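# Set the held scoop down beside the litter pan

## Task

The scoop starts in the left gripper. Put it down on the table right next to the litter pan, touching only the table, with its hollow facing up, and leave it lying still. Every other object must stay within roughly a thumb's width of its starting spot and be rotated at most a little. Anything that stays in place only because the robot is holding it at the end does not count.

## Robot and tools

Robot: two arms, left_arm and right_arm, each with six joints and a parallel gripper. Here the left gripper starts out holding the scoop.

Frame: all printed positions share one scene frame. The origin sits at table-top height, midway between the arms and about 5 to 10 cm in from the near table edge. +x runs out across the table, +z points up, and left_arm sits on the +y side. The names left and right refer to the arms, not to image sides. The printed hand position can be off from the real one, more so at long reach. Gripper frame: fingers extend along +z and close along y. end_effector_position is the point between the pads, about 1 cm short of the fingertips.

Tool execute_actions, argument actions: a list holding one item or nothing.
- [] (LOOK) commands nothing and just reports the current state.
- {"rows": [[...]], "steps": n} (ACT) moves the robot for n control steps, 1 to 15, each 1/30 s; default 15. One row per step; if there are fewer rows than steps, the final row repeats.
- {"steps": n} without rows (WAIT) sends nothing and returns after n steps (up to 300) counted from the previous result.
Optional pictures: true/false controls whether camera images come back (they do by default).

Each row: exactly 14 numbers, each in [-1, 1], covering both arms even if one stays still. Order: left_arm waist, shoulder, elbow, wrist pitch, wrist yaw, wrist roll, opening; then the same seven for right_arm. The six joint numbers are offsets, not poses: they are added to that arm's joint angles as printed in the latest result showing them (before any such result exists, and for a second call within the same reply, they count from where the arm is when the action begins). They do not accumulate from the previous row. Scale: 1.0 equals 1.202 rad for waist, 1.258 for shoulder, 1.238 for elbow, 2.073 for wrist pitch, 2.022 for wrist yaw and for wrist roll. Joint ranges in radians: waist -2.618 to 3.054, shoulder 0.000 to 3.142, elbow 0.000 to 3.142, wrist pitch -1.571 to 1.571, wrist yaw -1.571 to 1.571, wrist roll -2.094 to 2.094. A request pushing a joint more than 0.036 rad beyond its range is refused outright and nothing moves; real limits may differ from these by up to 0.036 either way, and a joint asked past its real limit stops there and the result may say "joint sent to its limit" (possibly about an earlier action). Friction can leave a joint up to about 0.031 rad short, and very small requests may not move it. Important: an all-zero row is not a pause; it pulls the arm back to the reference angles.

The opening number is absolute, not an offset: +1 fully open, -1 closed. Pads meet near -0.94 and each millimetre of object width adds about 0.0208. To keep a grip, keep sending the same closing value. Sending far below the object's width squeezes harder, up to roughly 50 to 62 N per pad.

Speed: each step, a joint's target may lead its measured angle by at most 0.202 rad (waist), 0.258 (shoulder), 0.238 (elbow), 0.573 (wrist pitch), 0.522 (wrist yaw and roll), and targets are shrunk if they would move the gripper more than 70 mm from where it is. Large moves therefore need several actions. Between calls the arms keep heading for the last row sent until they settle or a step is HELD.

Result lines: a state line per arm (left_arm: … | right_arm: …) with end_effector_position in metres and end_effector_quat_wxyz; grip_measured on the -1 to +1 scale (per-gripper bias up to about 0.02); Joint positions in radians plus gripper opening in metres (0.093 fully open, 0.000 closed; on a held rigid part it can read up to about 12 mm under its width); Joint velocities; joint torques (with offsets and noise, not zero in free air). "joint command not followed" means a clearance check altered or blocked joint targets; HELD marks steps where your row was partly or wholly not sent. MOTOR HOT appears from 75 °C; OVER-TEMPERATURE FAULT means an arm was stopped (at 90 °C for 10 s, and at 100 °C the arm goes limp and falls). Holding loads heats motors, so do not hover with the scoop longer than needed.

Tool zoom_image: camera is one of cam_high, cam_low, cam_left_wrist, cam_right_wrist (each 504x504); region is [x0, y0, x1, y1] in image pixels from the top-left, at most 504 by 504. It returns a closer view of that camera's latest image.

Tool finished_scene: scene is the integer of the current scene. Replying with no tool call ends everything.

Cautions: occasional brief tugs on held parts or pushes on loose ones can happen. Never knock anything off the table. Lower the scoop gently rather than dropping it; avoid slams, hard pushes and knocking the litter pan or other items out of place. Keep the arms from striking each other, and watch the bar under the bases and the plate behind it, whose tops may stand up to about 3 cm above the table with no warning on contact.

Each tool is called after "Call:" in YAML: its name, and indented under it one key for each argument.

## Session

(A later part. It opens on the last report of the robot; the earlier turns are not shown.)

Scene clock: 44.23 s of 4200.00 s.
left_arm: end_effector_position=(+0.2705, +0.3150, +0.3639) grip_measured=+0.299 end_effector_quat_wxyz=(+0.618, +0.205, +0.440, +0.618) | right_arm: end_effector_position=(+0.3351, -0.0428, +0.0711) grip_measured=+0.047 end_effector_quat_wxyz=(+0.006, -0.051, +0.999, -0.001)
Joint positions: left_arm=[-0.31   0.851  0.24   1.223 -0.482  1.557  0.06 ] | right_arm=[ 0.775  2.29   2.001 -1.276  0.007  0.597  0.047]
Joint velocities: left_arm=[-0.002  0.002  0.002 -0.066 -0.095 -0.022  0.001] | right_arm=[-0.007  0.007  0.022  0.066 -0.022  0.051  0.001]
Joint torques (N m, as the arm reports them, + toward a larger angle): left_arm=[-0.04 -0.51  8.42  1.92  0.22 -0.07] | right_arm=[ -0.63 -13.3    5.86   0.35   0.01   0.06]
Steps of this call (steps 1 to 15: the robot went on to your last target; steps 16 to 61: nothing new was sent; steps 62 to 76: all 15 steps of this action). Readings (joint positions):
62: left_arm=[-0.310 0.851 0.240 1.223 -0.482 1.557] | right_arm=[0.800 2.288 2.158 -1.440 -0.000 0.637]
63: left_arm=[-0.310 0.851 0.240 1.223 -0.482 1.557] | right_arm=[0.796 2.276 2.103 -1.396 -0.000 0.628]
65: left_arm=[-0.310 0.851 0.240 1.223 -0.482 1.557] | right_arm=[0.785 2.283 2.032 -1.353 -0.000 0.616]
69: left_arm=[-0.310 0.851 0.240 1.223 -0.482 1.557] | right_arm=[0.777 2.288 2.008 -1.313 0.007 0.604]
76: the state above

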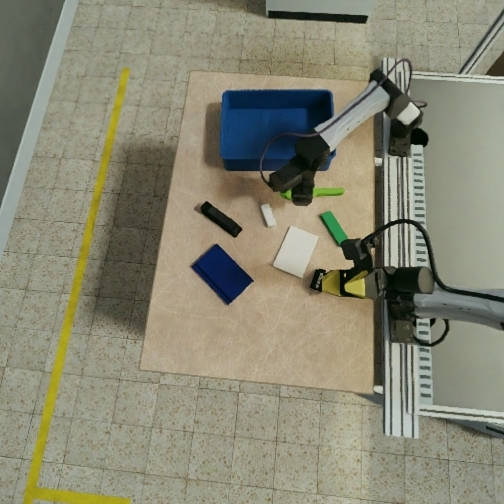

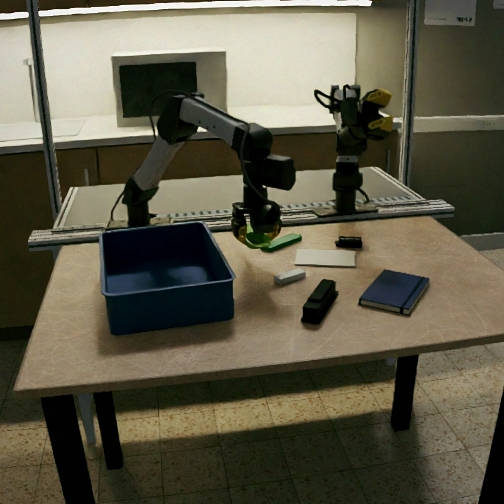

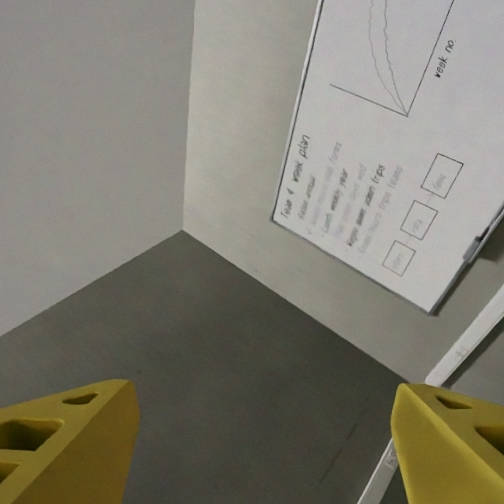

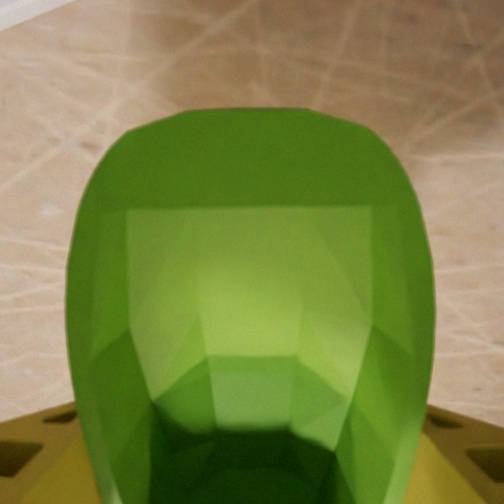

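Call:
execute_actions:
  actions:
    - {"rows":[[0,0,0,0,0,0,0.3,0,0,-0.115,0.07,0,0,0.0]]}

Call:
zoom_image:
  camera: "cam_low"
  region: [190, 190, 330, 300]

Scene clock: 47.80 s of 4200.00 s.
left_arm: end_effector_position=(+0.2705, +0.3150, +0.3639) grip_measured=+0.299 end_effector_quat_wxyz=(+0.618, +0.205, +0.440, +0.618) | right_arm: end_effector_position=(+0.3290, -0.0479, +0.0340) grip_measured=+0.047 end_effector_quat_wxyz=(-0.002, -0.052, +0.999, -0.006)
Joint positions: left_arm=[-0.31   0.851  0.24   1.223 -0.482  1.557  0.06 ] | right_arm=[ 0.775  2.295  1.862 -1.151  0.007  0.595  0.047]
Joint velocities: left_arm=[ 0.007  0.022  0.012 -0.022  0.022 -0.037 -0.   ] | right_arm=[-0.002 -0.002 -0.012  0.007  0.037 -0.022  0.001]
Joint torques (N m, as the arm reports them, + toward a larger angle): left_arm=[-0.05 -0.54  8.41  1.92  0.22 -0.07] | right_arm=[  0.06 -14.49   6.37   0.23   0.08   0.21]
Steps of this call (steps 1 to 15: the robot went on to your last target; steps 16 to 90: nothing new was sent; then 0.07 s passed at rest; steps 91 to 105: all 15 steps of this action). Readings (joint positions):
91: left_arm=[-0.310 0.851 0.240 1.223 -0.482 1.557] | right_arm=[0.775 2.284 1.975 -1.242 0.007 0.595]
92: left_arm=[-0.310 0.851 0.240 1.223 -0.482 1.557] | right_arm=[0.775 2.278 1.941 -1.214 0.007 0.595]
94: left_arm=[-0.310 0.851 0.240 1.223 -0.482 1.557] | right_arm=[0.775 2.282 1.891 -1.190 0.007 0.595]
98: left_arm=[-0.310 0.851 0.240 1.223 -0.482 1.557] | right_arm=[0.775 2.295 1.862 -1.175 0.007 0.595]
105: the state above

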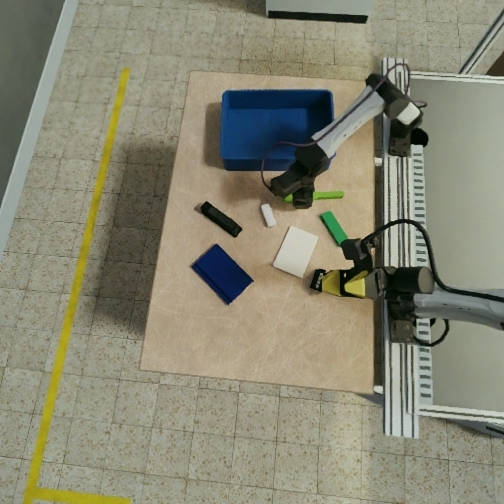

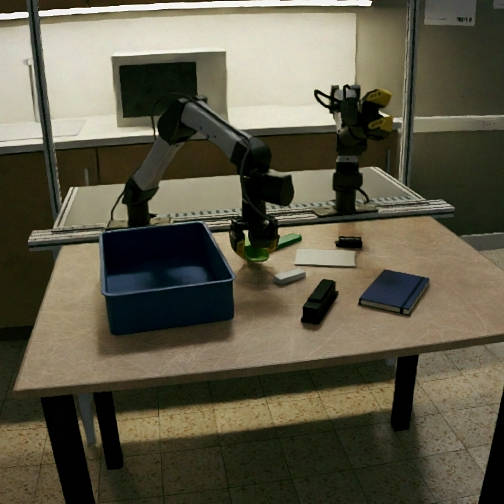

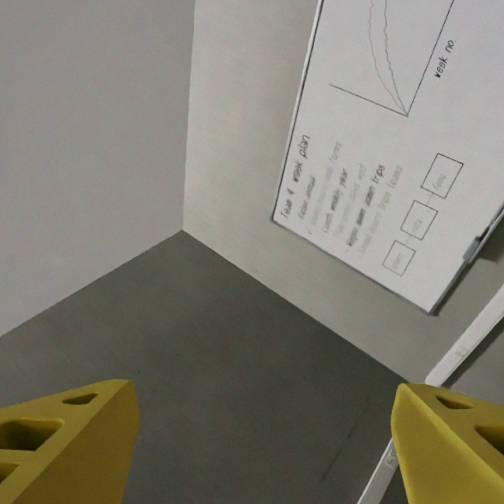

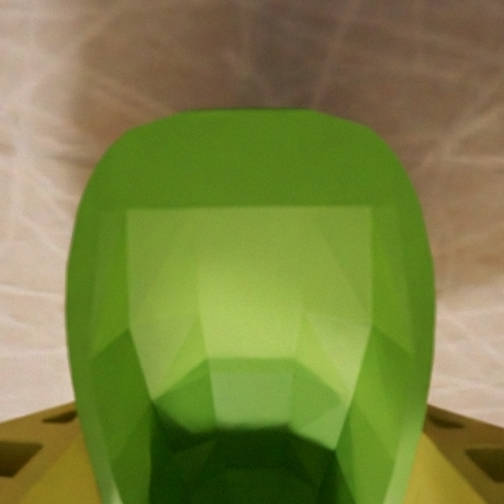

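Region (190, 190, 330, 300) of cam_low's 504x504 image, scaled by 3.600, with more detail than that image has; it fills the top 396 rows of this view, and the rest is white.

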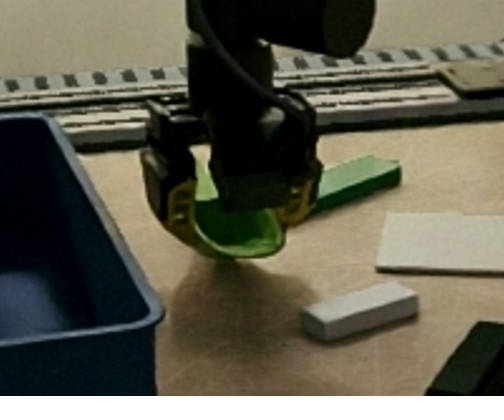

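Call:
execute_actions:
  actions:
    - {"rows":[[0,0,0,0,0,0,0.3,0,0,-0.03,0.025,0,0,0.0]],"steps":10}
  pictures: false

Call:
execute_actions:
  actions:
    - {"rows":[[0,0,0,0,0,0,0.3,0,0,0,0,0,0,0.6]],"steps":10}
  pictures: false

Call:
execute_actions:
  actions:
    - {"rows":[[0,0,0,0,0,0,0.3,0,-0.08,0.25,-0.2,0,0,0.6]]}
  pictures: false

Call:
execute_actions:
  actions:
    - {"rows":[[0,0,0,0,0,0,0.3,-0.3,-0.1,-0.1,0,0,-0.1,-1]]}

Scene clock: 52.17 s of 4200.00 s.
left_arm: end_effector_position=(+0.2705, +0.3150, +0.3639) grip_measured=+0.299 end_effector_quat_wxyz=(+0.618, +0.205, +0.440, +0.618) | right_arm: end_effector_position=(+0.3292, -0.0478, +0.0276) grip_measured=+0.047 end_effector_quat_wxyz=(+0.001, -0.052, +0.999, -0.005)
Joint positions: left_arm=[-0.31   0.851  0.24   1.223 -0.482  1.557  0.06 ] | right_arm=[ 0.775  2.295  1.836 -1.119  0.007  0.595  0.047]
Joint velocities: left_arm=[-0.022  0.002 -0.002 -0.037  0.022  0.051 -0.   ] | right_arm=[ 0.007 -0.007  0.002 -0.037 -0.081 -0.022 -0.001]
Joint torques (N m, as the arm reports them, + toward a larger angle): left_arm=[-0.01 -0.52  8.38  1.93  0.23 -0.07] | right_arm=[  0.04 -14.02   5.54   0.29   0.09   0.19]
Steps of this call (steps 1 to 15: the robot went on to your last target; steps 16 to 90: nothing new was sent; then 1.03 s passed at rest; steps 91 to 100: all 10 steps of this action). Readings (joint positions):
91: left_arm=[-0.310 0.851 0.240 1.223 -0.482 1.557] | right_arm=[0.775 2.295 1.857 -1.141 0.007 0.595]
92: left_arm=[-0.310 0.851 0.240 1.223 -0.482 1.557] | right_arm=[0.775 2.295 1.852 -1.134 0.007 0.595]
94: left_arm=[-0.310 0.851 0.240 1.223 -0.482 1.557] | right_arm=[0.775 2.295 1.840 -1.126 0.007 0.595]
98: left_arm=[-0.310 0.851 0.240 1.223 -0.482 1.557] | right_arm=[0.775 2.295 1.836 -1.122 0.007 0.595]
100: the state above

Scene clock: 52.50 s of 4200.00 s.
left_arm: end_effector_position=(+0.2705, +0.3150, +0.3639) grip_measured=+0.299 end_effector_quat_wxyz=(+0.618, +0.205, +0.440, +0.618) | right_arm: end_effector_position=(+0.3292, -0.0478, +0.0276) grip_measured=+0.598 end_effector_quat_wxyz=(+0.001, -0.052, +0.999, -0.005)
Joint positions: left_arm=[-0.31   0.851  0.24   1.223 -0.482  1.557  0.06 ] | right_arm=[ 0.775  2.295  1.836 -1.119  0.007  0.595  0.074]
Joint velocities: left_arm=[-0.017 -0.007  0.007 -0.037 -0.051  0.007 -0.001] | right_arm=[-0.002 -0.002  0.002 -0.022  0.022  0.022 -0.   ]
Joint torques (N m, as the arm reports them, + toward a larger angle): left_arm=[-0.04 -0.51  8.41  1.93  0.24 -0.07] | right_arm=[  0.03 -13.9    6.44   0.21   0.09   0.19]
Steps of this call (steps 1 to 10: all 10 steps of this action). Readings (joint positions):
1: left_arm=[-0.310 0.851 0.240 1.223 -0.482 1.557] | right_arm=[0.775 2.295 1.836 -1.119 0.007 0.595]
2: left_arm=[-0.310 0.851 0.240 1.223 -0.482 1.557] | right_arm=[0.775 2.295 1.836 -1.119 0.007 0.595]
4: left_arm=[-0.310 0.851 0.240 1.223 -0.482 1.557] | right_arm=[0.775 2.295 1.836 -1.119 0.007 0.595]
8: left_arm=[-0.310 0.851 0.240 1.223 -0.482 1.557] | right_arm=[0.775 2.295 1.836 -1.119 0.007 0.595]
10: the state above

Scene clock: 53.00 s of 4200.00 s.
left_arm: end_effector_position=(+0.2705, +0.3150, +0.3639) grip_measured=+0.299 end_effector_quat_wxyz=(+0.618, +0.205, +0.440, +0.618) | right_arm: end_effector_position=(+0.3206, -0.0548, +0.1538) grip_measured=+0.598 end_effector_quat_wxyz=(+0.022, -0.052, +0.998, +0.011)
Joint positions: left_arm=[-0.31   0.851  0.24   1.223 -0.482  1.557  0.06 ] | right_arm=[ 0.775  2.18   2.149 -1.495  0.007  0.595  0.074]
Joint velocities: left_arm=[-0.002 -0.017  0.012 -0.066 -0.066 -0.007 -0.   ] | right_arm=[ 0.002  0.032 -0.007 -0.183  0.037 -0.007 -0.   ]
Joint torques (N m, as the arm reports them, + toward a larger angle): left_arm=[-0.02 -0.53  8.4   1.92  0.23 -0.06] | right_arm=[  0.   -12.07   6.17   0.2    0.09   0.2 ]
Steps of this call (steps 1 to 15: all 15 steps of this action). Readings (joint positions):
1: left_arm=[-0.310 0.851 0.240 1.223 -0.482 1.557] | right_arm=[0.775 2.296 1.864 -1.160 0.007 0.595]
2: left_arm=[-0.310 0.851 0.240 1.223 -0.482 1.557] | right_arm=[0.775 2.298 1.903 -1.216 0.007 0.595]
4: left_arm=[-0.310 0.851 0.240 1.223 -0.482 1.557] | right_arm=[0.775 2.283 1.998 -1.300 0.007 0.595]
8: left_arm=[-0.310 0.851 0.240 1.223 -0.482 1.557] | right_arm=[0.775 2.207 2.128 -1.408 0.007 0.595]
15: the state above

Scene clock: 53.50 s of 4200.00 s.
left_arm: end_effector_position=(+0.2705, +0.3150, +0.3639) grip_measured=+0.299 end_effector_quat_wxyz=(+0.618, +0.205, +0.440, +0.618) | right_arm: end_effector_position=(+0.3778, -0.2031, +0.1693) grip_measured=-1.000 end_effector_quat_wxyz=(+0.030, +0.045, +0.999, +0.002)
Joint positions: left_arm=[-0.31   0.851  0.24   1.223 -0.482  1.557  0.06 ] | right_arm=[ 0.4    2.072  2.042 -1.487  0.017  0.413  0.   ]
Joint velocities: left_arm=[-0.007 -0.007 -0.017 -0.051 -0.066 -0.007 -0.001] | right_arm=[ 0.227 -0.002 -0.032  0.007 -0.051 -0.066  0.   ]
Joint torques (N m, as the arm reports them, + toward a larger angle): left_arm=[-0.04 -0.53  8.41  1.92  0.22 -0.07] | right_arm=[  0.03 -13.67   5.31   0.3    0.     0.13]
Steps of this call (steps 1 to 15: all 15 steps of this action). Readings (joint positions):
1: left_arm=[-0.310 0.851 0.240 1.223 -0.482 1.557] | right_arm=[0.761 2.169 2.127 -1.486 0.001 0.570]
2: left_arm=[-0.310 0.851 0.240 1.223 -0.482 1.557] | right_arm=[0.736 2.151 2.096 -1.483 -0.005 0.543]
4: left_arm=[-0.310 0.851 0.240 1.223 -0.482 1.557] | right_arm=[0.649 2.119 2.060 -1.487 -0.006 0.502]
8: left_arm=[-0.310 0.851 0.240 1.223 -0.482 1.557] | right_arm=[0.433 2.084 2.046 -1.487 0.002 0.447]
15: the state above

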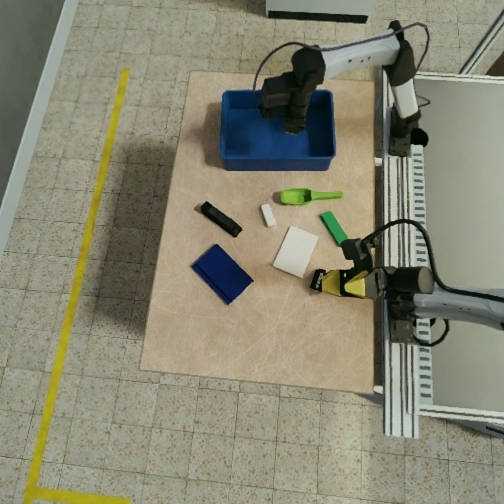

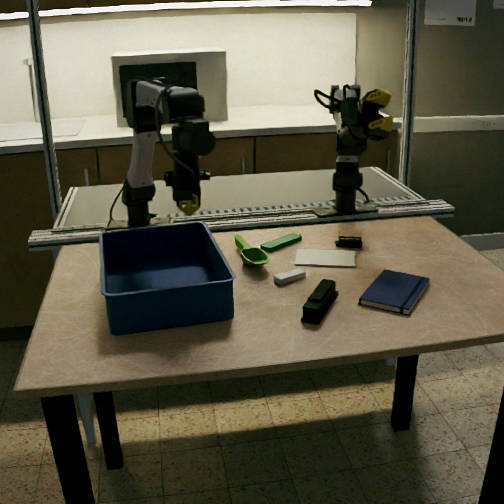

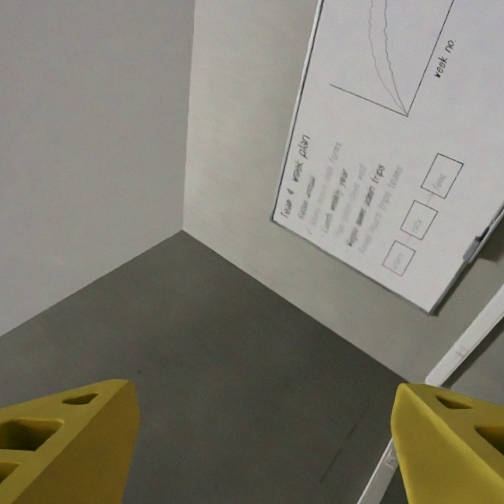

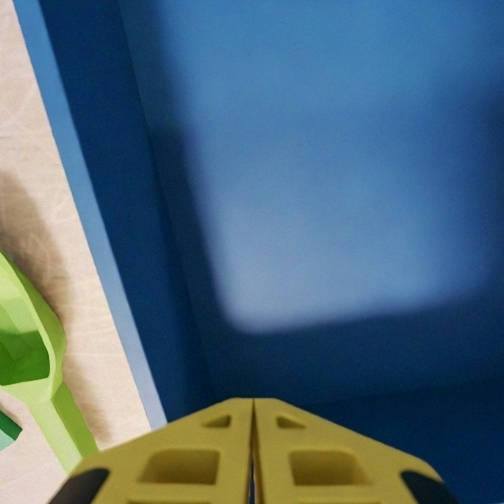

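Lower into the pan (z≈0.06), then sweep slowly.

Call:
execute_actions:
  actions:
    - {"rows":[[0,0,0,0,0,0,0.3,0,0,-0.34,0.18,0,0,-1]]}
  pictures: false

Call:
execute_actions:
  actions:
    - {"rows":[[0,0,0,0,0,0,0.3,0.02,0,0,0,0,0,-1],[0,0,0,0,0,0,0.3,0.03,0,0,0,0,0,-1],[0,0,0,0,0,0,0.3,0.04,0,0,0,0,0,-1],[0,0,0,0,0,0,0.3,0.05,0,0,0,0,0,-1],[0,0,0,0,0,0,0.3,0.06,0,0,0,0,0,-1],[0,0,0,0,0,0,0.3,0.07,0,0,0,0,0,-1],[0,0,0,0,0,0,0.3,0.08,0,0,0,0,0,-1],[0,0,0,0,0,0,0.3,0.09,0,0,0,0,0,-1],[0,0,0,0,0,0,0.3,0.10,0,0,0,0,0,-1],[0,0,0,0,0,0,0.3,0.11,0,0,0,0,0,-1],[0,0,0,0,0,0,0.3,0.12,0,0,0,0,0,-1]]}

Scene clock: 58.93 s of 4200.00 s.
left_arm: end_effector_position=(+0.2705, +0.3150, +0.3639) grip_measured=+0.299 end_effector_quat_wxyz=(+0.618, +0.205, +0.440, +0.618) | right_arm: end_effector_position=(+0.3545, -0.2056, +0.0547) grip_measured=-1.000 end_effector_quat_wxyz=(-0.020, +0.033, +0.999, -0.016)
Joint positions: left_arm=[-0.31   0.851  0.24   1.223 -0.482  1.557  0.06 ] | right_arm=[ 0.412  2.089  1.611 -1.145  0.015  0.403  0.   ]
Joint velocities: left_arm=[ 0.002 -0.002 -0.022  0.037 -0.11   0.037 -0.   ] | right_arm=[ 0.007 -0.002  0.022  0.139  0.022 -0.037  0.   ]
Joint torques (N m, as the arm reports them, + toward a larger angle): left_arm=[-0.01 -0.55  8.39  1.93  0.22 -0.07] | right_arm=[ -0.88 -13.77   7.07   0.27   0.09   0.25]
Steps of this call (steps 1 to 30: the robot went on to your last target; steps 31 to 100: nothing new was sent; then 1.60 s passed at rest; steps 101 to 115: all 15 steps of this action). Readings (joint positions):
101: left_arm=[-0.310 0.851 0.240 1.223 -0.482 1.557] | right_arm=[0.412 2.059 1.992 -1.428 0.015 0.403]
102: left_arm=[-0.310 0.851 0.240 1.223 -0.482 1.557] | right_arm=[0.412 2.041 1.920 -1.354 0.015 0.403]
104: left_arm=[-0.310 0.851 0.240 1.223 -0.482 1.557] | right_arm=[0.412 2.038 1.773 -1.254 0.015 0.403]
108: left_arm=[-0.310 0.851 0.240 1.223 -0.482 1.557] | right_arm=[0.412 2.090 1.619 -1.199 0.015 0.403]
115: the state above

Scene clock: 59.43 s of 4200.00 s.
left_arm: end_effector_position=(+0.2705, +0.3150, +0.3639) grip_measured=+0.299 end_effector_quat_wxyz=(+0.618, +0.205, +0.440, +0.618) | right_arm: end_effector_position=(+0.3334, -0.1551, +0.0547) grip_measured=-1.000 end_effector_quat_wxyz=(-0.018, -0.039, +0.999, -0.019)
Joint positions: left_arm=[-0.31   0.851  0.24   1.223 -0.482  1.557  0.06 ] | right_arm=[ 0.556  2.089  1.611 -1.144  0.019  0.403  0.   ]
Joint velocities: left_arm=[-0.002 -0.007 -0.017  0.007  0.007 -0.066 -0.001] | right_arm=[ 0.046 -0.002 -0.002  0.051  0.066 -0.037  0.   ]
Joint torques (N m, as the arm reports them, + toward a larger angle): left_arm=[-0.05 -0.55  8.41  1.93  0.23 -0.07] | right_arm=[ -0.23 -12.1    6.35   0.12   0.04   0.18]
Steps of this call (steps 1 to 15: all 15 steps of this action). Readings (joint positions):
1: left_arm=[-0.310 0.851 0.240 1.223 -0.482 1.557] | right_arm=[0.413 2.089 1.611 -1.144 0.015 0.403]
2: left_arm=[-0.310 0.851 0.240 1.223 -0.482 1.557] | right_arm=[0.417 2.089 1.611 -1.144 0.015 0.403]
4: left_arm=[-0.310 0.851 0.240 1.223 -0.482 1.557] | right_arm=[0.433 2.089 1.611 -1.144 0.015 0.403]
8: left_arm=[-0.310 0.851 0.240 1.223 -0.482 1.557] | right_arm=[0.487 2.089 1.611 -1.144 0.018 0.403]
15: the state above

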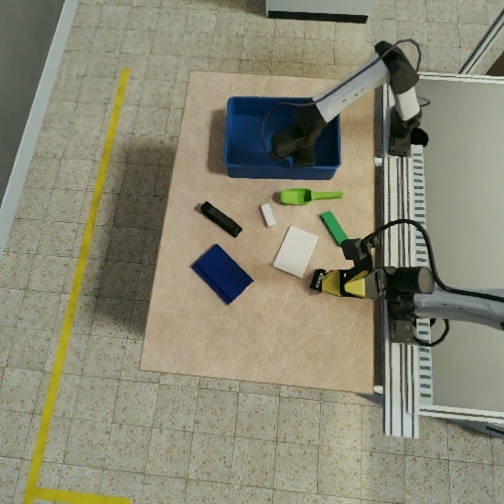

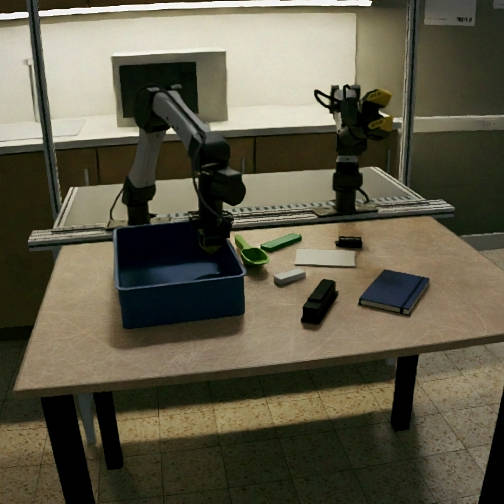

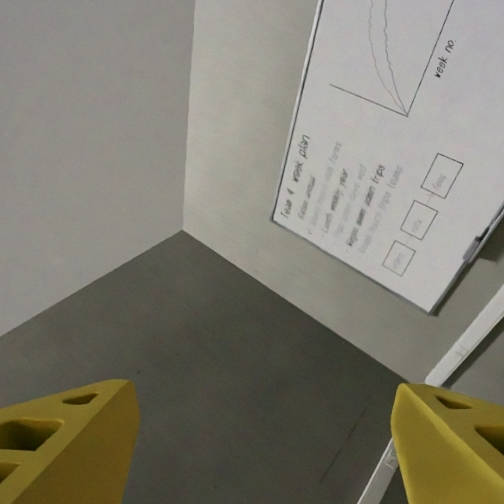

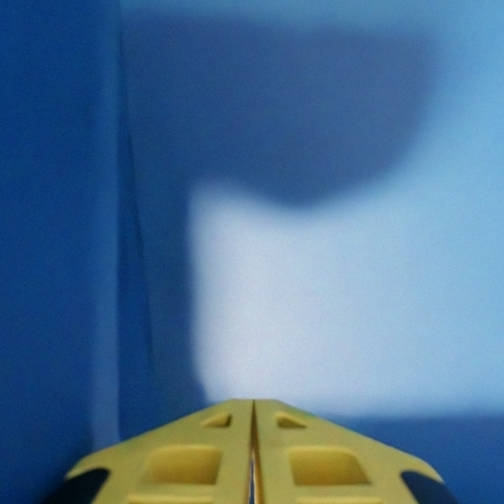

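Call:
execute_actions:
  actions:
    - {"rows":[[0,0,0,0,0,0,0.3,0,0,0,0.045,0,0,-1]]}
  pictures: false

Call:
execute_actions:
  actions:
    - {"rows":[[0,0,0,0,0,0,0.3,-0.06,0,0,0,0,0,-1]],"steps":8}
  pictures: false

Call:
execute_actions:
  actions:
    - {"rows":[[0,0,0,0,0,0,0.3,-0.05,-0.1,0.25,-0.2,0,0,-1]]}

Scene clock: 64.53 s of 4200.00 s.
left_arm: end_effector_position=(+0.2705, +0.3150, +0.3639) grip_measured=+0.299 end_effector_quat_wxyz=(+0.618, +0.205, +0.440, +0.618) | right_arm: end_effector_position=(+0.3484, -0.1472, +0.0545) grip_measured=-1.000 end_effector_quat_wxyz=(+0.014, -0.039, +0.999, -0.004)
Joint positions: left_arm=[-0.31   0.851  0.24   1.223 -0.482  1.557  0.06 ] | right_arm=[ 0.556  2.089  1.611 -1.074  0.019  0.403  0.   ]
Joint velocities: left_arm=[ 0.002 -0.022 -0.012  0.066 -0.022  0.022 -0.   ] | right_arm=[-0.017 -0.002 -0.007  0.007 -0.022 -0.095  0.   ]
Joint torques (N m, as the arm reports them, + toward a larger angle): left_arm=[-0.04 -0.51  8.42  1.92  0.23 -0.07] | right_arm=[  0.05 -12.32   6.48   0.41   0.08   0.18]
Steps of this call (steps 1 to 15: the robot went on to your last target; steps 16 to 90: nothing new was sent; then 1.60 s passed at rest; steps 91 to 105: all 15 steps of this action). Readings (joint positions):
91: left_arm=[-0.310 0.851 0.240 1.223 -0.482 1.557] | right_arm=[0.556 2.089 1.611 -1.137 0.019 0.403]
92: left_arm=[-0.310 0.851 0.240 1.223 -0.482 1.557] | right_arm=[0.556 2.089 1.611 -1.126 0.019 0.403]
94: left_arm=[-0.310 0.851 0.240 1.223 -0.482 1.557] | right_arm=[0.556 2.089 1.611 -1.104 0.019 0.403]
98: left_arm=[-0.310 0.851 0.240 1.223 -0.482 1.557] | right_arm=[0.556 2.089 1.611 -1.083 0.019 0.403]
105: the state above

Scene clock: 64.80 s of 4200.00 s.
left_arm: end_effector_position=(+0.2705, +0.3150, +0.3639) grip_measured=+0.299 end_effector_quat_wxyz=(+0.618, +0.205, +0.440, +0.618) | right_arm: end_effector_position=(+0.3611, -0.1746, +0.0545) grip_measured=-1.000 end_effector_quat_wxyz=(+0.013, -0.000, +1.000, -0.003)
Joint positions: left_arm=[-0.31   0.851  0.24   1.223 -0.482  1.557  0.06 ] | right_arm=[ 0.48   2.089  1.611 -1.074  0.017  0.403  0.   ]
Joint velocities: left_arm=[-0.002 -0.007 -0.012 -0.037  0.066 -0.066 -0.   ] | right_arm=[-0.002 -0.002  0.002 -0.037 -0.007 -0.037  0.   ]
Joint torques (N m, as the arm reports them, + toward a larger angle): left_arm=[-0.05 -0.52  8.42  1.91  0.23 -0.07] | right_arm=[  0.22 -12.31   6.44   0.26   0.11   0.18]
Steps of this call (steps 1 to 8: all 8 steps of this action). Readings (joint positions):
1: left_arm=[-0.310 0.851 0.240 1.223 -0.482 1.557] | right_arm=[0.550 2.089 1.611 -1.074 0.017 0.403]
2: left_arm=[-0.310 0.851 0.240 1.223 -0.482 1.557] | right_arm=[0.540 2.089 1.611 -1.074 0.016 0.403]
4: left_arm=[-0.310 0.851 0.240 1.223 -0.482 1.557] | right_arm=[0.509 2.089 1.611 -1.074 0.016 0.403]
8: the state above

Scene clock: 65.30 s of 4200.00 s.
left_arm: end_effector_position=(+0.2705, +0.3150, +0.3639) grip_measured=+0.299 end_effector_quat_wxyz=(+0.618, +0.205, +0.440, +0.618) | right_arm: end_effector_position=(+0.3569, -0.2005, +0.1852) grip_measured=-1.000 end_effector_quat_wxyz=(+0.050, +0.029, +0.998, +0.011)
Joint positions: left_arm=[-0.31   0.851  0.24   1.223 -0.482  1.557  0.06 ] | right_arm=[ 0.422  1.949  1.925 -1.449  0.016  0.403  0.   ]
Joint velocities: left_arm=[ 0.002  0.022  0.022 -0.125 -0.037 -0.022 -0.   ] | right_arm=[-0.002  0.037  0.002 -0.183  0.11  -0.066  0.   ]
Joint torques (N m, as the arm reports them, + toward a larger angle): left_arm=[-0.05 -0.52  8.42  1.92  0.22 -0.06] | right_arm=[ -0.14 -10.04   6.16   0.28   0.13   0.19]
Steps of this call (steps 1 to 15: all 15 steps of this action). Readings (joint positions):
1: left_arm=[-0.310 0.851 0.240 1.223 -0.482 1.557] | right_arm=[0.477 2.088 1.635 -1.113 0.016 0.403]
2: left_arm=[-0.310 0.851 0.240 1.223 -0.482 1.557] | right_arm=[0.473 2.088 1.671 -1.167 0.016 0.403]
4: left_arm=[-0.310 0.851 0.240 1.223 -0.482 1.557] | right_arm=[0.459 2.065 1.761 -1.248 0.016 0.403]
8: left_arm=[-0.310 0.851 0.240 1.223 -0.482 1.557] | right_arm=[0.428 1.981 1.902 -1.356 0.016 0.403]
15: the state above

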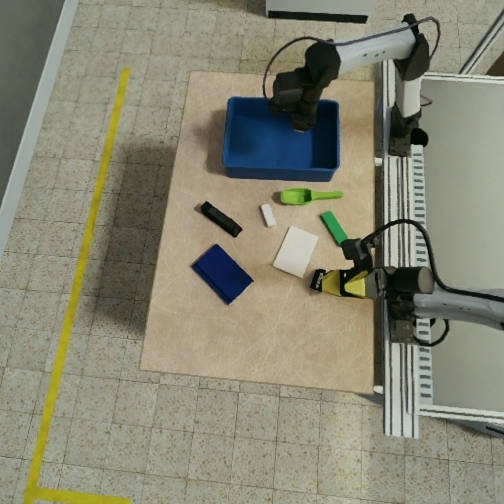

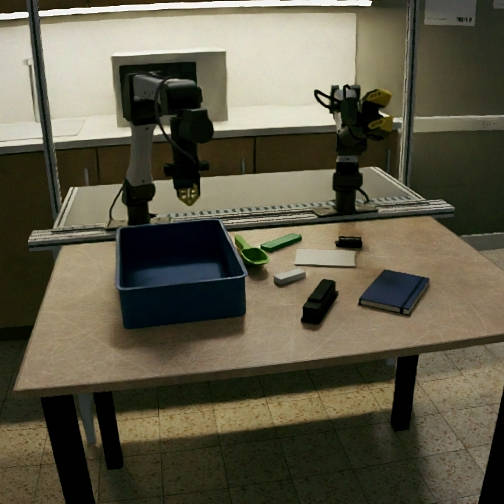

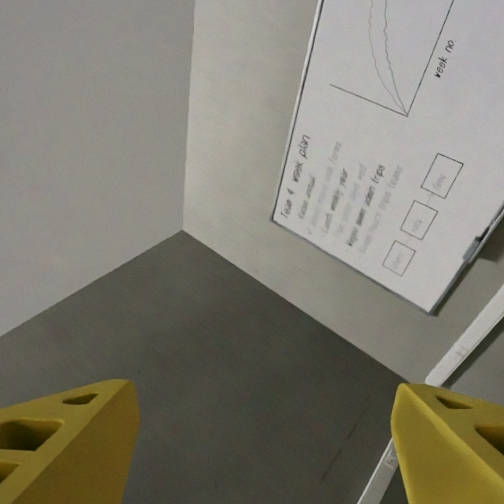

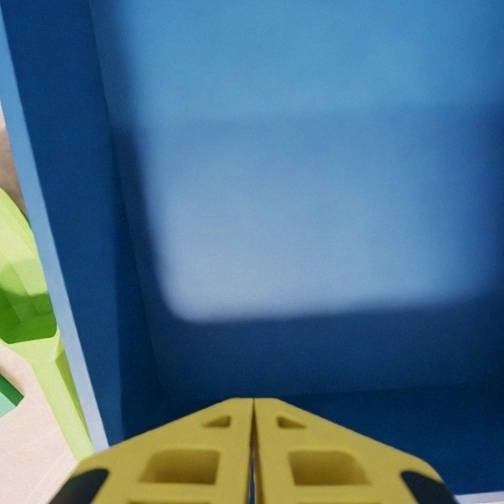

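Call:
finished_scene:
  scene: 2

The scene is finished: the task was done.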